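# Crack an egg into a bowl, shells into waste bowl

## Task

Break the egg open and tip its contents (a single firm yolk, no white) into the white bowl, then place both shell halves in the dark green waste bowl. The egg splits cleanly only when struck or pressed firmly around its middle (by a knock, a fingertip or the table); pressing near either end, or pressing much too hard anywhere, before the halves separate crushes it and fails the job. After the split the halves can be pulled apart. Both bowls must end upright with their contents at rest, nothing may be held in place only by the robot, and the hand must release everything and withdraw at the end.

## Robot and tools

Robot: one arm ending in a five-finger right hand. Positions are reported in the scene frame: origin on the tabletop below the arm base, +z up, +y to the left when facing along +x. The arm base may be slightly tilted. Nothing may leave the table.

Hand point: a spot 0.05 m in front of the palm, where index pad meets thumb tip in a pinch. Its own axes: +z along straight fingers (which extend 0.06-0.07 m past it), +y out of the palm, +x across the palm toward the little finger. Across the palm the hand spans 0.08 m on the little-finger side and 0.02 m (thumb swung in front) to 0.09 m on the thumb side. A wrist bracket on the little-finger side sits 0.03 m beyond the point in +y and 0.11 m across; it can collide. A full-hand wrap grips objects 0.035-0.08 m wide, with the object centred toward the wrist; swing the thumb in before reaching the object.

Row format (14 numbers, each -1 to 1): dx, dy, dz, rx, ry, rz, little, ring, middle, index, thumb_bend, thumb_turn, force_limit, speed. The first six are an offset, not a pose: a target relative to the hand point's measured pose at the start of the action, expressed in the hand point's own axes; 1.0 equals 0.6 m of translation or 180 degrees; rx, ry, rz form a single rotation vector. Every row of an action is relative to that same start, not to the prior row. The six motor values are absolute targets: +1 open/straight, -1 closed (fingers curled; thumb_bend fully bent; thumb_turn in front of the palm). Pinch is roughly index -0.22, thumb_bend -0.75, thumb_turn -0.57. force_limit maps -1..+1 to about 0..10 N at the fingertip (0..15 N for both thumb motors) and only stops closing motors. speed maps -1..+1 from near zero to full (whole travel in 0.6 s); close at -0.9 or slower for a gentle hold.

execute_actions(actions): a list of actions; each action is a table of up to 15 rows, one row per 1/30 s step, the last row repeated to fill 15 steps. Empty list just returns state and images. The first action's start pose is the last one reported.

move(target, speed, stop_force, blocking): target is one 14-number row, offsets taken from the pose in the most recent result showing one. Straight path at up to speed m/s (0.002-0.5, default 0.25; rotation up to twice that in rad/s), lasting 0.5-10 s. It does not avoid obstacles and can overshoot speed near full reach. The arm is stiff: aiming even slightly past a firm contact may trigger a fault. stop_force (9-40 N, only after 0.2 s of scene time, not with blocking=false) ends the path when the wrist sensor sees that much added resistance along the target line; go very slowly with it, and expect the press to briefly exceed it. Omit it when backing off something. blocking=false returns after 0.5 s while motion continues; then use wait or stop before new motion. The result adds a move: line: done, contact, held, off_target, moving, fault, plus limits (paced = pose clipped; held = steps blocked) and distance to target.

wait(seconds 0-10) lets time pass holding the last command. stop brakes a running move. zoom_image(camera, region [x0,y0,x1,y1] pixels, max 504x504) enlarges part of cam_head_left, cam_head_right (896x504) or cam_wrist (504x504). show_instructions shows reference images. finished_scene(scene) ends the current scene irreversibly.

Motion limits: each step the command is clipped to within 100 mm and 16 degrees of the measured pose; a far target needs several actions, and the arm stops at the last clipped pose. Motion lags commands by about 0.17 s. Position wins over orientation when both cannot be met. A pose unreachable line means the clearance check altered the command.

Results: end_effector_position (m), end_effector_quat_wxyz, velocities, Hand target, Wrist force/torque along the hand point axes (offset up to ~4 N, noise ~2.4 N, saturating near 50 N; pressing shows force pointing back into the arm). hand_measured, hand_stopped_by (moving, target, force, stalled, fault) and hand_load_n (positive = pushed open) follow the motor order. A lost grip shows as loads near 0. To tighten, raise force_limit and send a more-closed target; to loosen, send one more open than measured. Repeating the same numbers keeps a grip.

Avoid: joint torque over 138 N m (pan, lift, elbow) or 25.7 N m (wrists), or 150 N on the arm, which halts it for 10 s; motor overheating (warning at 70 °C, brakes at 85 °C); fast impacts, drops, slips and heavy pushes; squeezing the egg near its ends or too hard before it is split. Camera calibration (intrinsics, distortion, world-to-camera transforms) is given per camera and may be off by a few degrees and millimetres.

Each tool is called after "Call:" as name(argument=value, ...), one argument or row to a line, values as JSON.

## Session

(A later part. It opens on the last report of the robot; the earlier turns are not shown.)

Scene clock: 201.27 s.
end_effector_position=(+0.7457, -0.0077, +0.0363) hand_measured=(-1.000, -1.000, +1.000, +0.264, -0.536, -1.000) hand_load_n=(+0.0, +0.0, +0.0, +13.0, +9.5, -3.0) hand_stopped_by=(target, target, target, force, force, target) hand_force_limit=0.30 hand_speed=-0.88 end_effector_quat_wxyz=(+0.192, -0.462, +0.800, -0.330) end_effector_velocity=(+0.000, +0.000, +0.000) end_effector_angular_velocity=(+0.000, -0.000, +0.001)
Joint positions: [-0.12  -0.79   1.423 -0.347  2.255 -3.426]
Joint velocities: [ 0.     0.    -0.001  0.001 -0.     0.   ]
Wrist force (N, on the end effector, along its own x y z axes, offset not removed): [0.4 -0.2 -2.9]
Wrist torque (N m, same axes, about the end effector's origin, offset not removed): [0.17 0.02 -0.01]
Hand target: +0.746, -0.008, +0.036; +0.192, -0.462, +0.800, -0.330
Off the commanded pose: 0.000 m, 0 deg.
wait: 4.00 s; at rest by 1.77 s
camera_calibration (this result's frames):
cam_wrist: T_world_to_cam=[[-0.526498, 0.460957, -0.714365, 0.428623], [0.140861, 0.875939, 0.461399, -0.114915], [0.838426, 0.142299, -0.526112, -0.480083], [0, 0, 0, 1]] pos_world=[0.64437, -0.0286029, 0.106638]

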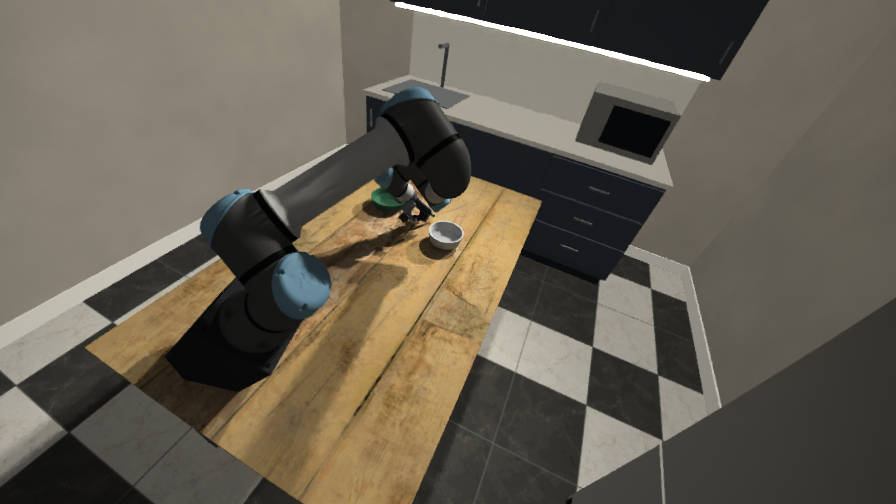

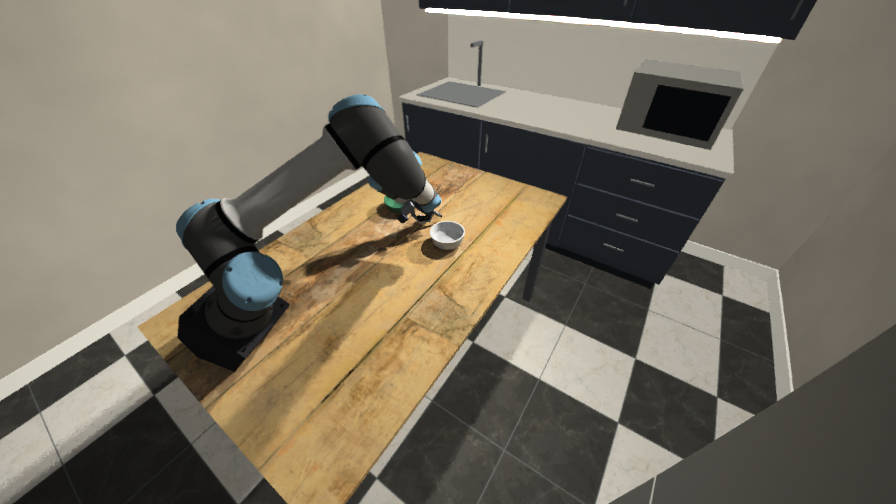

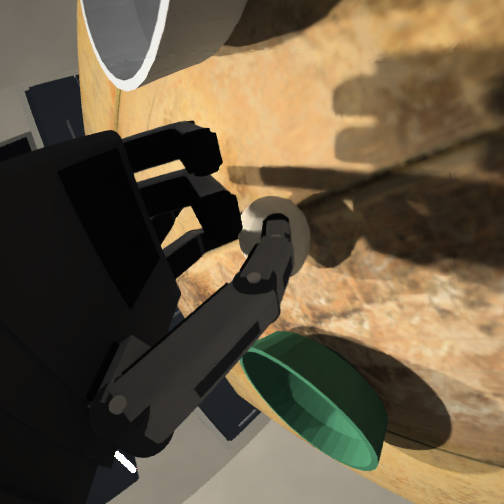

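Call:
move(
  target=[0,-0.0224,-0.0224,0,0,0,-1,-1,1,-0.6,-0.9,-1,0.3,-0.88],
  speed=0.03,
)

Call:
move(
  target=[0,0.027,0.027,0,0,0,-1,-1,1,-0.6,-0.9,-1,0.3,-0.88],
  speed=0.2,
  stop_force=25,
)

Call:
move(
  target=[0,-0.005,-0.005,0,0,0,-1,-1,1,-0.6,-0.9,-1,0.3,-0.88],
  speed=0.02,
)

Call:
execute_actions(
  actions=[
    [[0,0,0,0,0,0,-1,-1,1,0.5,-0.3,-1,-0.2,-0.5]],
    [[0,0,0,0,0,0,-1,-1,1,0.5,-0.3,-1,-0.2,-0.5]],
  ],
)

Call:
move(
  target=[0,-0.06,-0.06,0,0,0,-1,-1,1,0.5,-0.3,-1,-0.2,-0.5],
  speed=0.05,
)

Call:
zoom_image(
  camera="cam_wrist",
  region=[200,100,440,300],
)

Scene clock: 220.57 s.
end_effector_position=(+0.7457, -0.0078, +0.0550) hand_measured=(-1.000, -1.000, +1.000, +0.264, -0.536, -1.000) hand_load_n=(+0.0, +0.0, +0.0, +13.0, +9.5, -3.0) hand_stopped_by=(target, target, target, force, force, target) hand_force_limit=0.30 hand_speed=-0.88 end_effector_quat_wxyz=(+0.192, -0.462, +0.800, -0.330) end_effector_velocity=(+0.000, +0.001, +0.003) end_effector_angular_velocity=(-0.000, -0.001, +0.000)
Joint positions: [-0.101 -0.811  1.419 -0.318  2.274 -3.419]
Joint velocities: [ 0.004 -0.002 -0.     0.002  0.003  0.001]
Wrist force (N, on the end effector, along its own x y z axes, offset not removed): [-1.0 -1.3 1.3]
Wrist torque (N m, same axes, about the end effector's origin, offset not removed): [-0.06 0.08 -0.11]
Hand target: +0.746, -0.008, +0.055; +0.192, -0.462, +0.800, -0.330
Off the commanded pose: 0.000 m, 0 deg.
move: done
camera_calibration (this result's frames):
cam_wrist: T_world_to_cam=[[-0.526487, 0.460918, -0.7144, 0.442006], [0.140839, 0.875962, 0.461361, -0.123462], [0.838437, 0.142285, -0.526098, -0.470242], [0, 0, 0, 1]] pos_world=[0.644367, -0.0286722, 0.125336]

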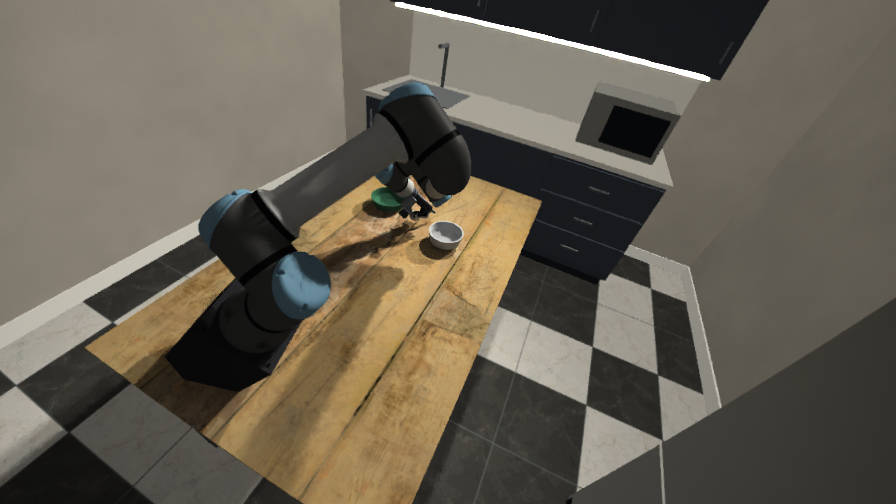

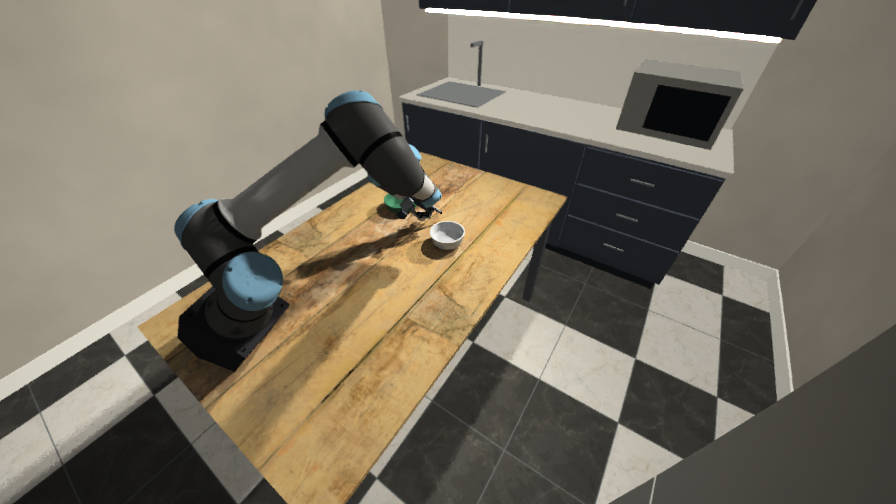

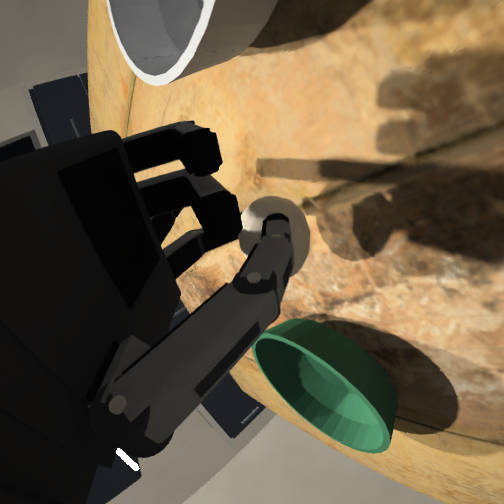

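Scene clock: 221.50 s.
end_effector_position=(+0.7457, -0.0077, +0.0332) hand_measured=(-1.000, -1.000, +1.000, +0.264, -0.540, -1.000) hand_load_n=(+0.0, +0.0, +0.0, +14.5, +1.0, -8.5) hand_stopped_by=(target, target, target, force, force, target) hand_force_limit=0.30 hand_speed=-0.88 end_effector_quat_wxyz=(+0.192, -0.462, +0.800, -0.330) end_effector_velocity=(-0.000, -0.001, +0.002) end_effector_angular_velocity=(+0.000, +0.002, -0.003)
Joint positions: [-0.123 -0.786  1.423 -0.352  2.252 -3.428]
Joint velocities: [ 0.001 -0.004  0.     0.005  0.003  0.003]
Wrist force (N, on the end effector, along its own x y z axes, offset not removed): [11.3 -26.0 -23.4]
Wrist torque (N m, same axes, about the end effector's origin, offset not removed): [0.19 -0.25 -0.13]
Hand target: +0.746, -0.008, +0.034; +0.192, -0.462, +0.800, -0.330
Off the commanded pose: 0.001 m, 0 deg.
move: contact
camera_calibration (this result's frames):
cam_wrist: T_world_to_cam=[[-0.526434, 0.460905, -0.714446, 0.426385], [0.140591, 0.875934, 0.461491, -0.11329], [0.838512, 0.1425, -0.52592, -0.481813], [0, 0, 0, 1]] pos_world=[0.644397, -0.0286302, 0.103516]

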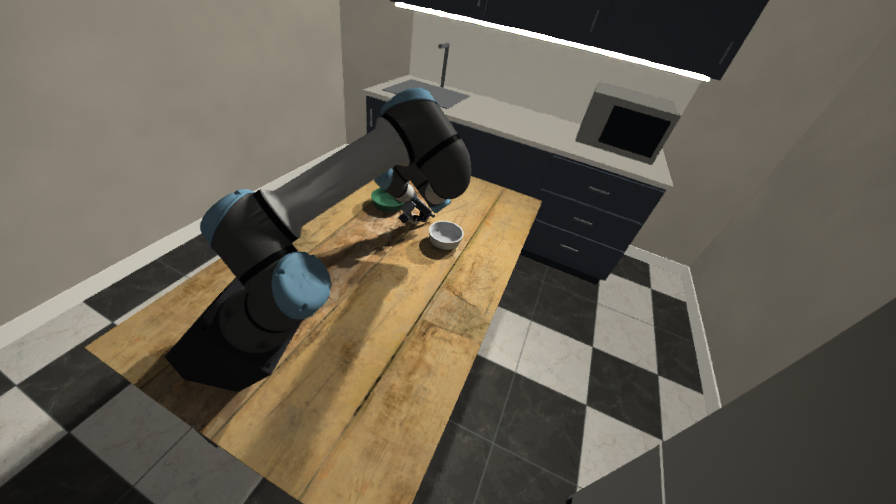

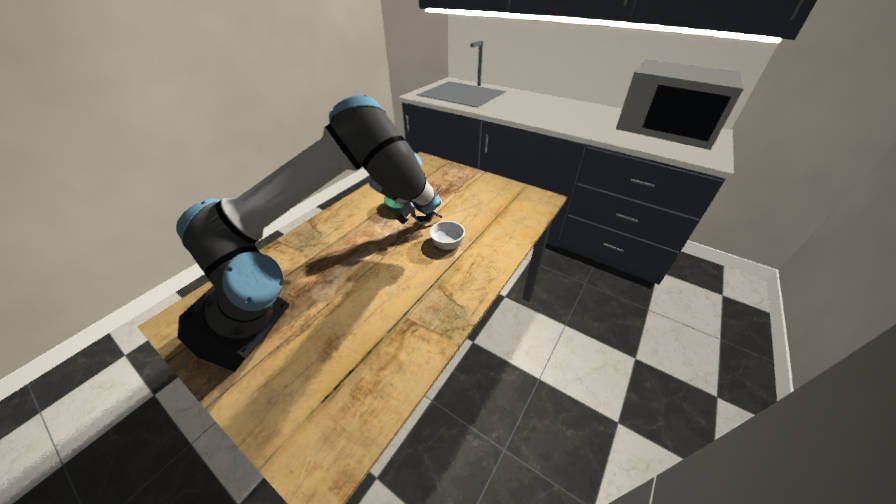

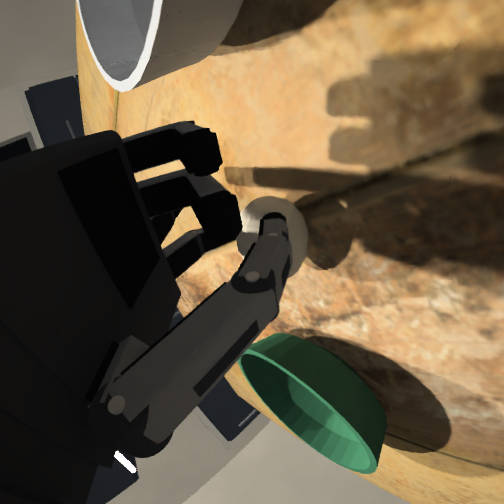

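Scene clock: 222.20 s.
end_effector_position=(+0.7457, -0.0077, +0.0371) hand_measured=(-1.000, -1.000, +1.000, +0.264, -0.536, -1.000) hand_load_n=(+0.0, +0.0, +0.0, +13.0, +9.5, -3.0) hand_stopped_by=(target, target, target, force, force, target) hand_force_limit=0.30 hand_speed=-0.88 end_effector_quat_wxyz=(+0.192, -0.462, +0.800, -0.330) end_effector_velocity=(+0.001, -0.000, +0.003) end_effector_angular_velocity=(-0.000, -0.001, -0.000)
Joint positions: [-0.119 -0.791  1.423 -0.346  2.256 -3.426]
Joint velocities: [ 0.003 -0.003 -0.001  0.004  0.002  0.001]
Wrist force (N, on the end effector, along its own x y z axes, offset not removed): [1.8 -0.5 0.3]
Wrist torque (N m, same axes, about the end effector's origin, offset not removed): [0.10 -0.42 0.12]
Hand target: +0.746, -0.008, +0.037; +0.192, -0.462, +0.800, -0.330
Off the commanded pose: 0.000 m, 0 deg.
move: done
camera_calibration (this result's frames):
cam_wrist: T_world_to_cam=[[-0.526509, 0.460894, -0.714398, 0.429218], [0.140637, 0.875941, 0.461464, -0.115101], [0.838456, 0.142494, -0.52601, -0.479677], [0, 0, 0, 1]] pos_world=[0.644363, -0.0286518, 0.107432]

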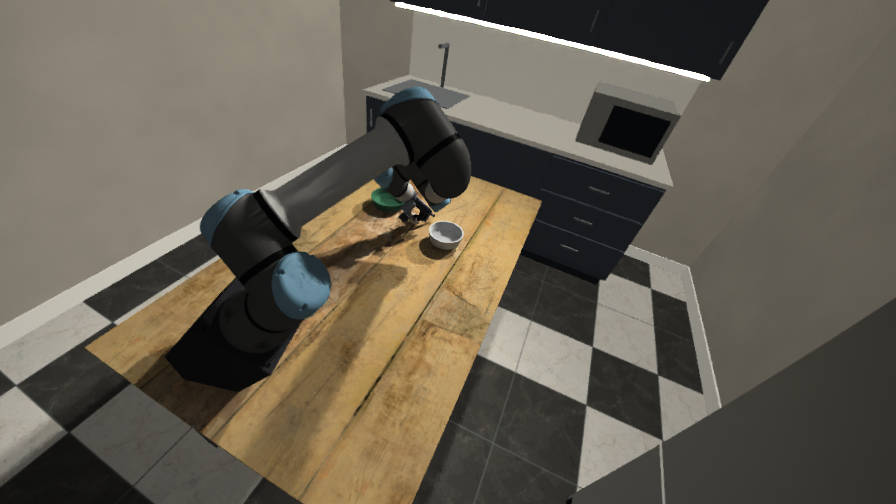

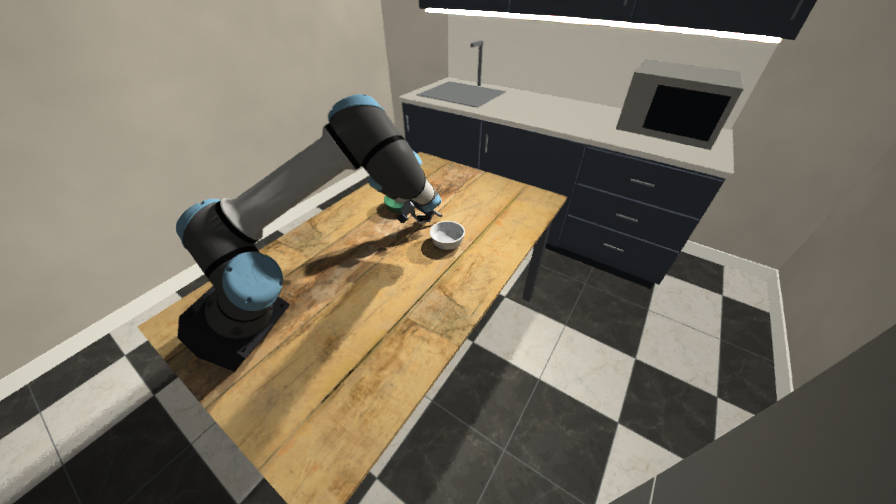

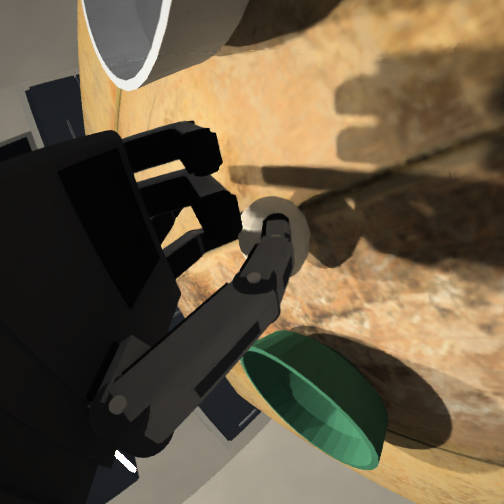

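Scene clock: 223.20 s.
end_effector_position=(+0.7457, -0.0077, +0.0373) hand_measured=(-1.000, -1.000, +1.000, +0.500, -0.300, -1.000) hand_load_n=(+0.0, +0.0, +0.0, +0.0, +0.0, +0.0) hand_stopped_by=(target, target, target, target, target, target) hand_force_limit=-0.20 hand_speed=-0.50 end_effector_quat_wxyz=(+0.192, -0.462, +0.800, -0.330) end_effector_velocity=(+0.000, +0.001, +0.000) end_effector_angular_velocity=(+0.001, -0.002, +0.001)
Joint positions: [-0.119 -0.791  1.423 -0.346  2.256 -3.426]
Joint velocities: [ 0.001  0.     0.    -0.001 -0.001  0.001]
Wrist force (N, on the end effector, along its own x y z axes, offset not removed): [-0.6 0.5 -1.9]
Wrist torque (N m, same axes, about the end effector's origin, offset not removed): [0.41 -0.01 -0.02]
Hand target: +0.746, -0.008, +0.037; +0.192, -0.462, +0.800, -0.330
Off the commanded pose: 0.000 m, 0 deg.
camera_calibration (this result's frames):
cam_wrist: T_world_to_cam=[[-0.526414, 0.460916, -0.714454, 0.429255], [0.14064, 0.875937, 0.46147, -0.115153], [0.838516, 0.142443, -0.525929, -0.47969], [0, 0, 0, 1]] pos_world=[0.644389, -0.0286555, 0.10754]

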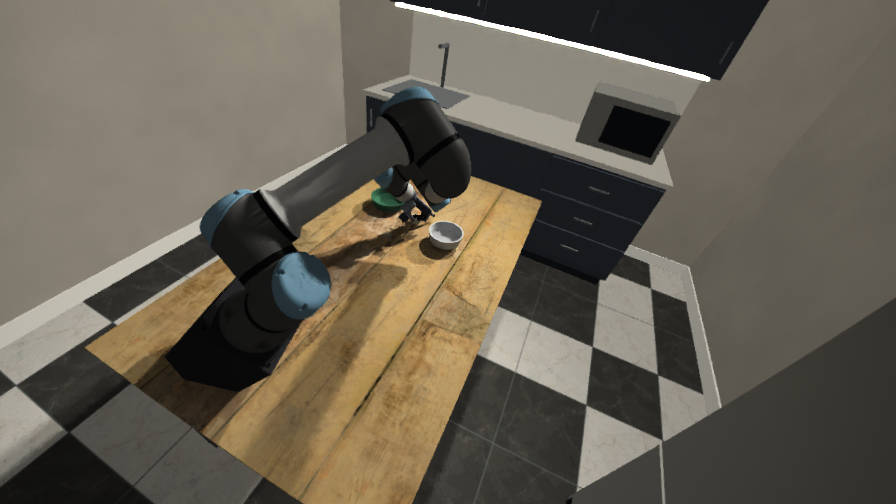

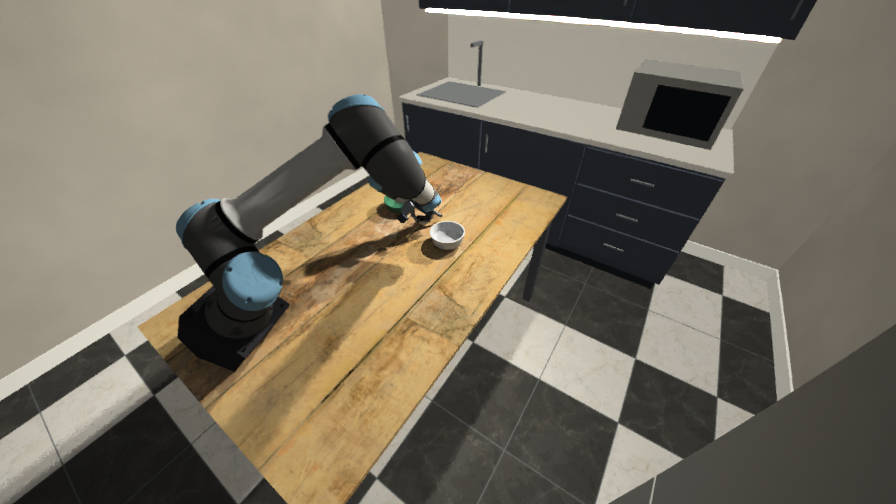

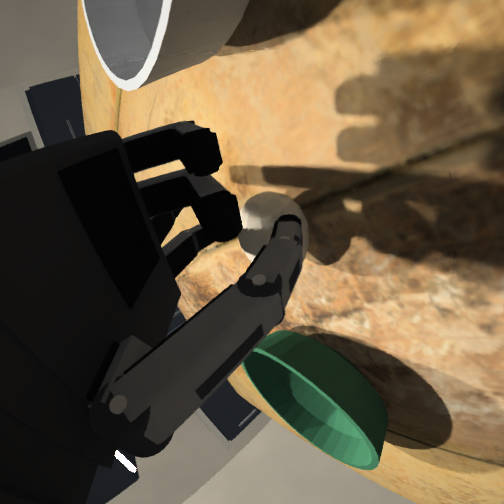

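Scene clock: 224.67 s.
end_effector_position=(+0.7457, -0.0079, +0.0879) hand_measured=(-1.000, -1.000, +1.000, +0.500, -0.300, -1.000) hand_load_n=(+0.0, +0.0, +0.0, +0.0, +0.0, +0.0) hand_stopped_by=(target, target, target, target, target, target) hand_force_limit=-0.20 hand_speed=-0.50 end_effector_quat_wxyz=(+0.192, -0.462, +0.800, -0.330) end_effector_velocity=(-0.000, +0.001, +0.003) end_effector_angular_velocity=(+0.001, +0.000, +0.003)
Joint positions: [-0.067 -0.846  1.408 -0.263  2.306 -3.406]
Joint velocities: [ 0.003 -0.002 -0.001  0.006  0.001  0.001]
Wrist force (N, on the end effector, along its own x y z axes, offset not removed): [-2.8 -2.3 3.2]
Wrist torque (N m, same axes, about the end effector's origin, offset not removed): [-0.52 0.11 -0.27]
Hand target: +0.746, -0.008, +0.088; +0.192, -0.462, +0.800, -0.330
Off the commanded pose: 0.000 m, 0 deg.
move: done
camera_calibration (this result's frames):
cam_wrist: T_world_to_cam=[[-0.526395, 0.460822, -0.714528, 0.465478], [0.140602, 0.875994, 0.461374, -0.138291], [0.838534, 0.142401, -0.525912, -0.453054], [0, 0, 0, 1]] pos_world=[0.644371, -0.0288454, 0.158135]

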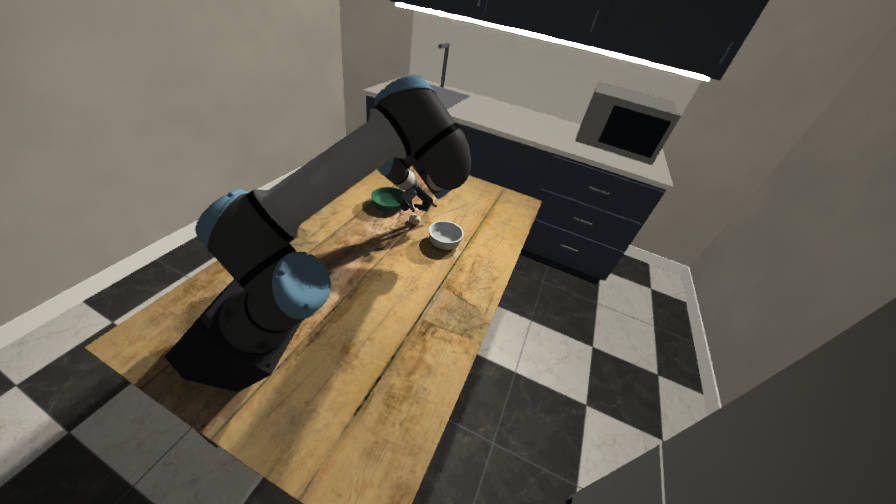

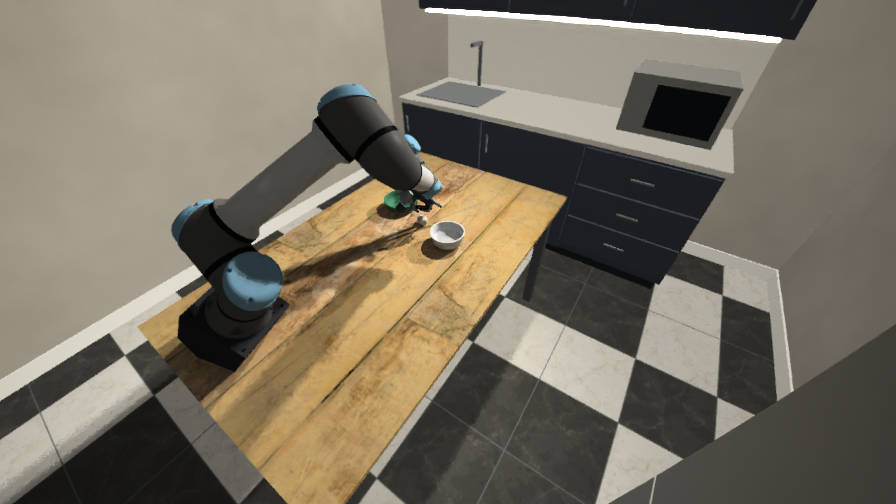

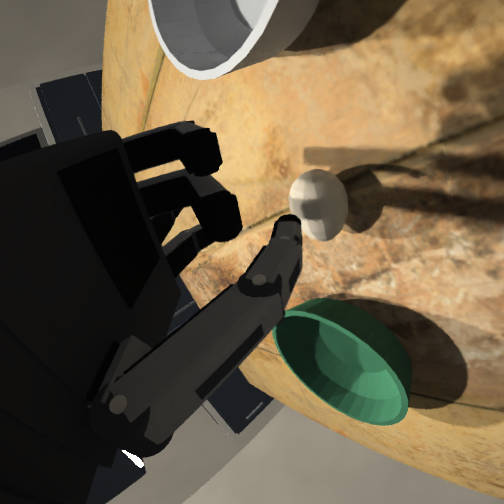

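Region (200, 100, 440, 300) of cam_wrist's 504x504 image, scaled by 2.100, with more detail than that image has.

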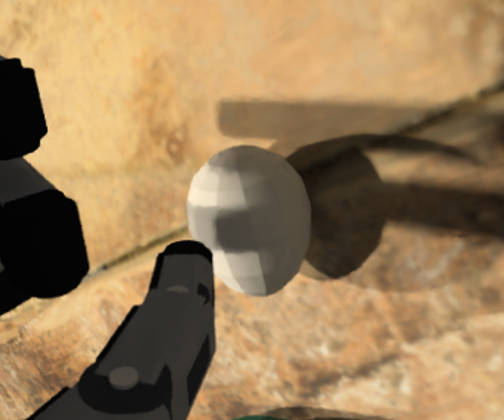

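Call:
move(
  target=[-0.007,0.063,0.063,0,0,0,-1,-1,1,0.5,-0.3,-1,-0.2,-0.5],
  speed=0.03,
  stop_force=9,
)

Call:
execute_actions(
  actions=[
    [[0,0,0,0,0,0,-1,-1,1,-0.6,-0.9,-1,1,-0.88]],
  ],
)

Call:
wait(
  seconds=4,
)

Scene clock: 248.17 s.
end_effector_position=(+0.7478, -0.0041, +0.0347) hand_measured=(-1.000, -1.000, +1.000, +0.500, -0.300, -1.000) hand_load_n=(+0.0, +0.0, +0.0, +0.0, +0.0, +0.0) hand_stopped_by=(target, target, target, target, target, target) hand_force_limit=-0.20 hand_speed=-0.50 end_effector_quat_wxyz=(+0.192, -0.462, +0.800, -0.330) end_effector_velocity=(+0.000, +0.001, -0.003) end_effector_angular_velocity=(+0.000, -0.001, +0.001)
Joint positions: [-0.117 -0.78   1.413 -0.346  2.258 -3.425]
Joint velocities: [-0.002  0.004 -0.    -0.004 -0.003 -0.001]
Wrist force (N, on the end effector, along its own x y z axes, offset not removed): [-6.3 -2.2 0.1]
Wrist torque (N m, same axes, about the end effector's origin, offset not removed): [-0.20 0.85 -0.32]
Hand target: +0.748, -0.004, +0.034; +0.192, -0.462, +0.800, -0.330
Off the commanded pose: 0.000 m, 0 deg.
move: done
camera_calibration (this result's frames):
cam_wrist: T_world_to_cam=[[-0.526417, 0.460902, -0.714461, 0.426882], [0.140629, 0.875944, 0.461459, -0.117454], [0.838516, 0.142446, -0.525928, -0.483264], [0, 0, 0, 1]] pos_world=[0.64646, -0.0250283, 0.105028]

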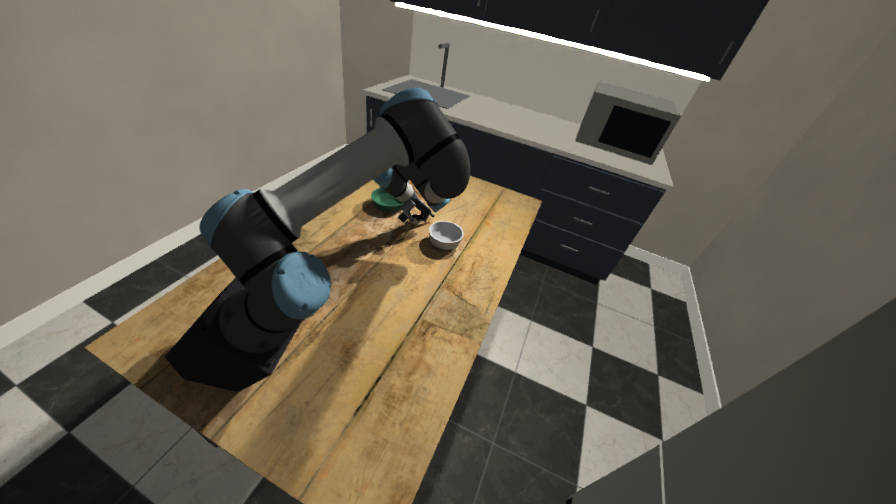

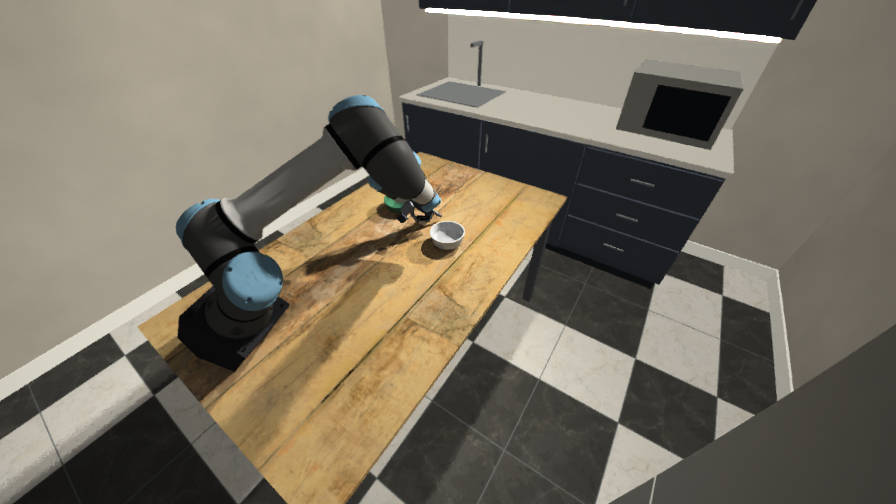

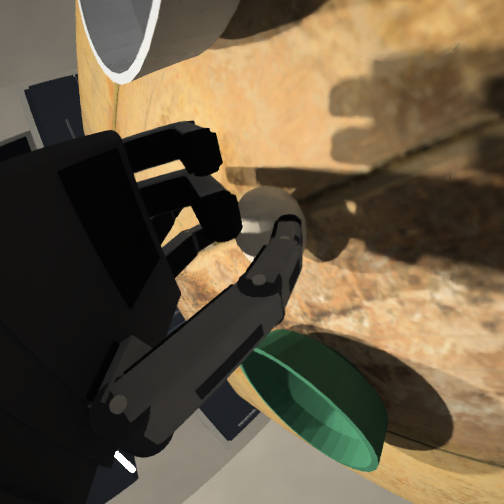

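Scene clock: 248.67 s.
end_effector_position=(+0.7478, -0.0041, +0.0346) hand_measured=(-1.000, -1.000, +1.000, +0.420, -0.350, -1.000) hand_load_n=(+0.0, +0.0, +0.0, +0.0, +0.0, +0.0) hand_stopped_by=(target, target, target, moving, moving, target) hand_force_limit=1.00 hand_speed=-0.88 end_effector_quat_wxyz=(+0.192, -0.462, +0.800, -0.330) end_effector_velocity=(+0.000, -0.000, +0.000) end_effector_angular_velocity=(-0.000, +0.000, -0.000)
Joint positions: [-0.117 -0.78   1.413 -0.347  2.258 -3.425]
Joint velocities: [ 0.    -0.    -0.     0.     0.001  0.   ]
Wrist force (N, on the end effector, along its own x y z axes, offset not removed): [-2.1 0.3 -1.0]
Wrist torque (N m, same axes, about the end effector's origin, offset not removed): [0.24 0.18 0.00]
Hand target: +0.748, -0.004, +0.035; +0.192, -0.462, +0.800, -0.330
Off the commanded pose: 0.000 m, 0 deg.
camera_calibration (this result's frames):
cam_wrist: T_world_to_cam=[[-0.526457, 0.460888, -0.71444, 0.42683], [0.140618, 0.875947, 0.461458, -0.117407], [0.838492, 0.142475, -0.525958, -0.483299], [0, 0, 0, 1]] pos_world=[0.64646, -0.0250203, 0.104928]

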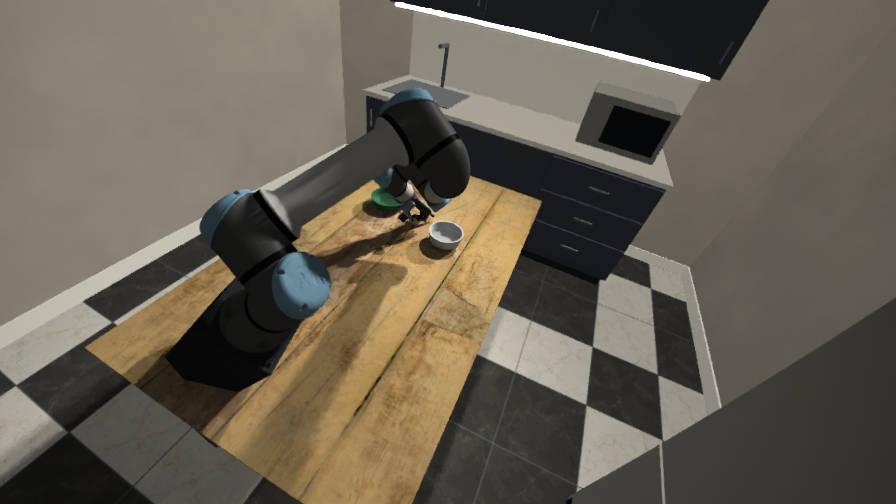

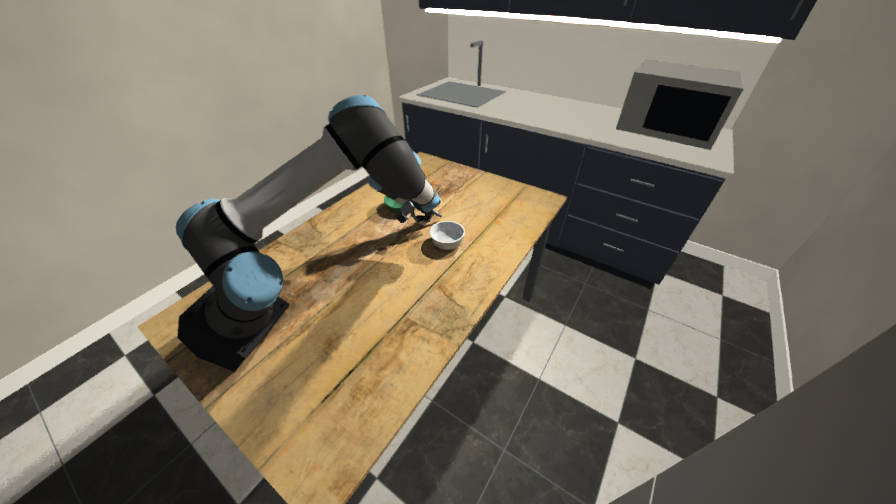

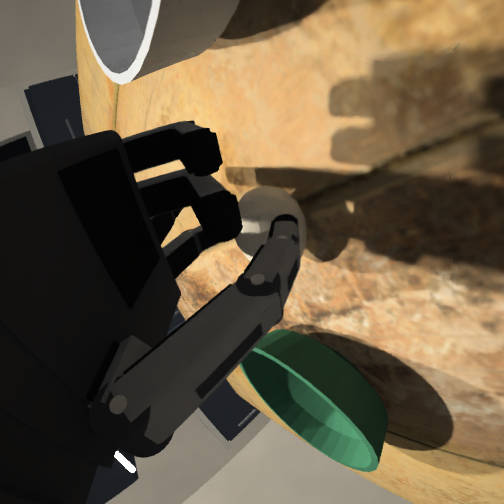

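Scene clock: 252.67 s.
end_effector_position=(+0.7478, -0.0041, +0.0347) hand_measured=(-1.000, -1.000, +1.000, +0.278, -0.536, -1.000) hand_load_n=(+0.0, +0.0, +0.0, +19.5, +14.5, -2.0) hand_stopped_by=(target, target, target, force, force, target) hand_force_limit=1.00 hand_speed=-0.88 end_effector_quat_wxyz=(+0.192, -0.462, +0.800, -0.330) end_effector_velocity=(+0.000, +0.001, +0.000) end_effector_angular_velocity=(+0.001, -0.001, +0.003)
Joint positions: [-0.117 -0.78   1.413 -0.346  2.258 -3.425]
Joint velocities: [ 0.001  0.    -0.     0.001 -0.002 -0.   ]
Wrist force (N, on the end effector, along its own x y z axes, offset not removed): [-2.0 2.2 -0.1]
Wrist torque (N m, same axes, about the end effector's origin, offset not removed): [0.23 0.26 -0.06]
Hand target: +0.748, -0.004, +0.035; +0.192, -0.462, +0.800, -0.330
Off the commanded pose: 0.000 m, 0 deg.
wait: 4.00 s; at rest by 1.83 s
camera_calibration (this result's frames):
cam_wrist: T_world_to_cam=[[-0.526418, 0.460901, -0.714461, 0.426882], [0.140628, 0.875945, 0.461459, -0.117453], [0.838515, 0.142447, -0.525929, -0.483263], [0, 0, 0, 1]] pos_world=[0.646459, -0.0250286, 0.105028]

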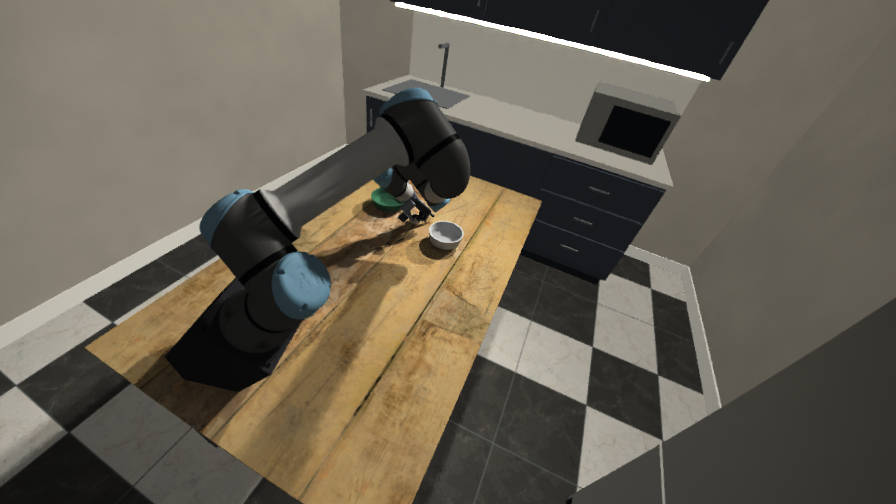

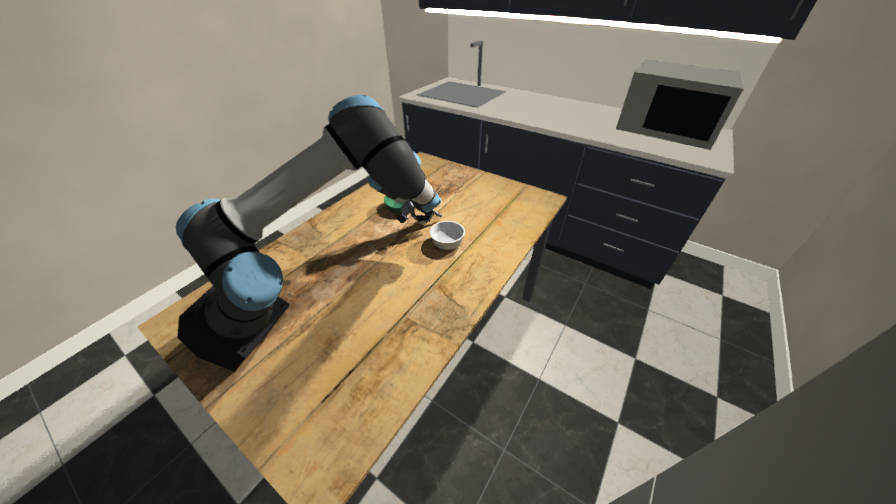

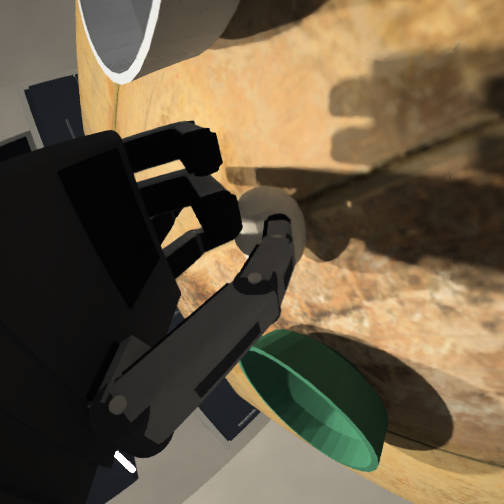

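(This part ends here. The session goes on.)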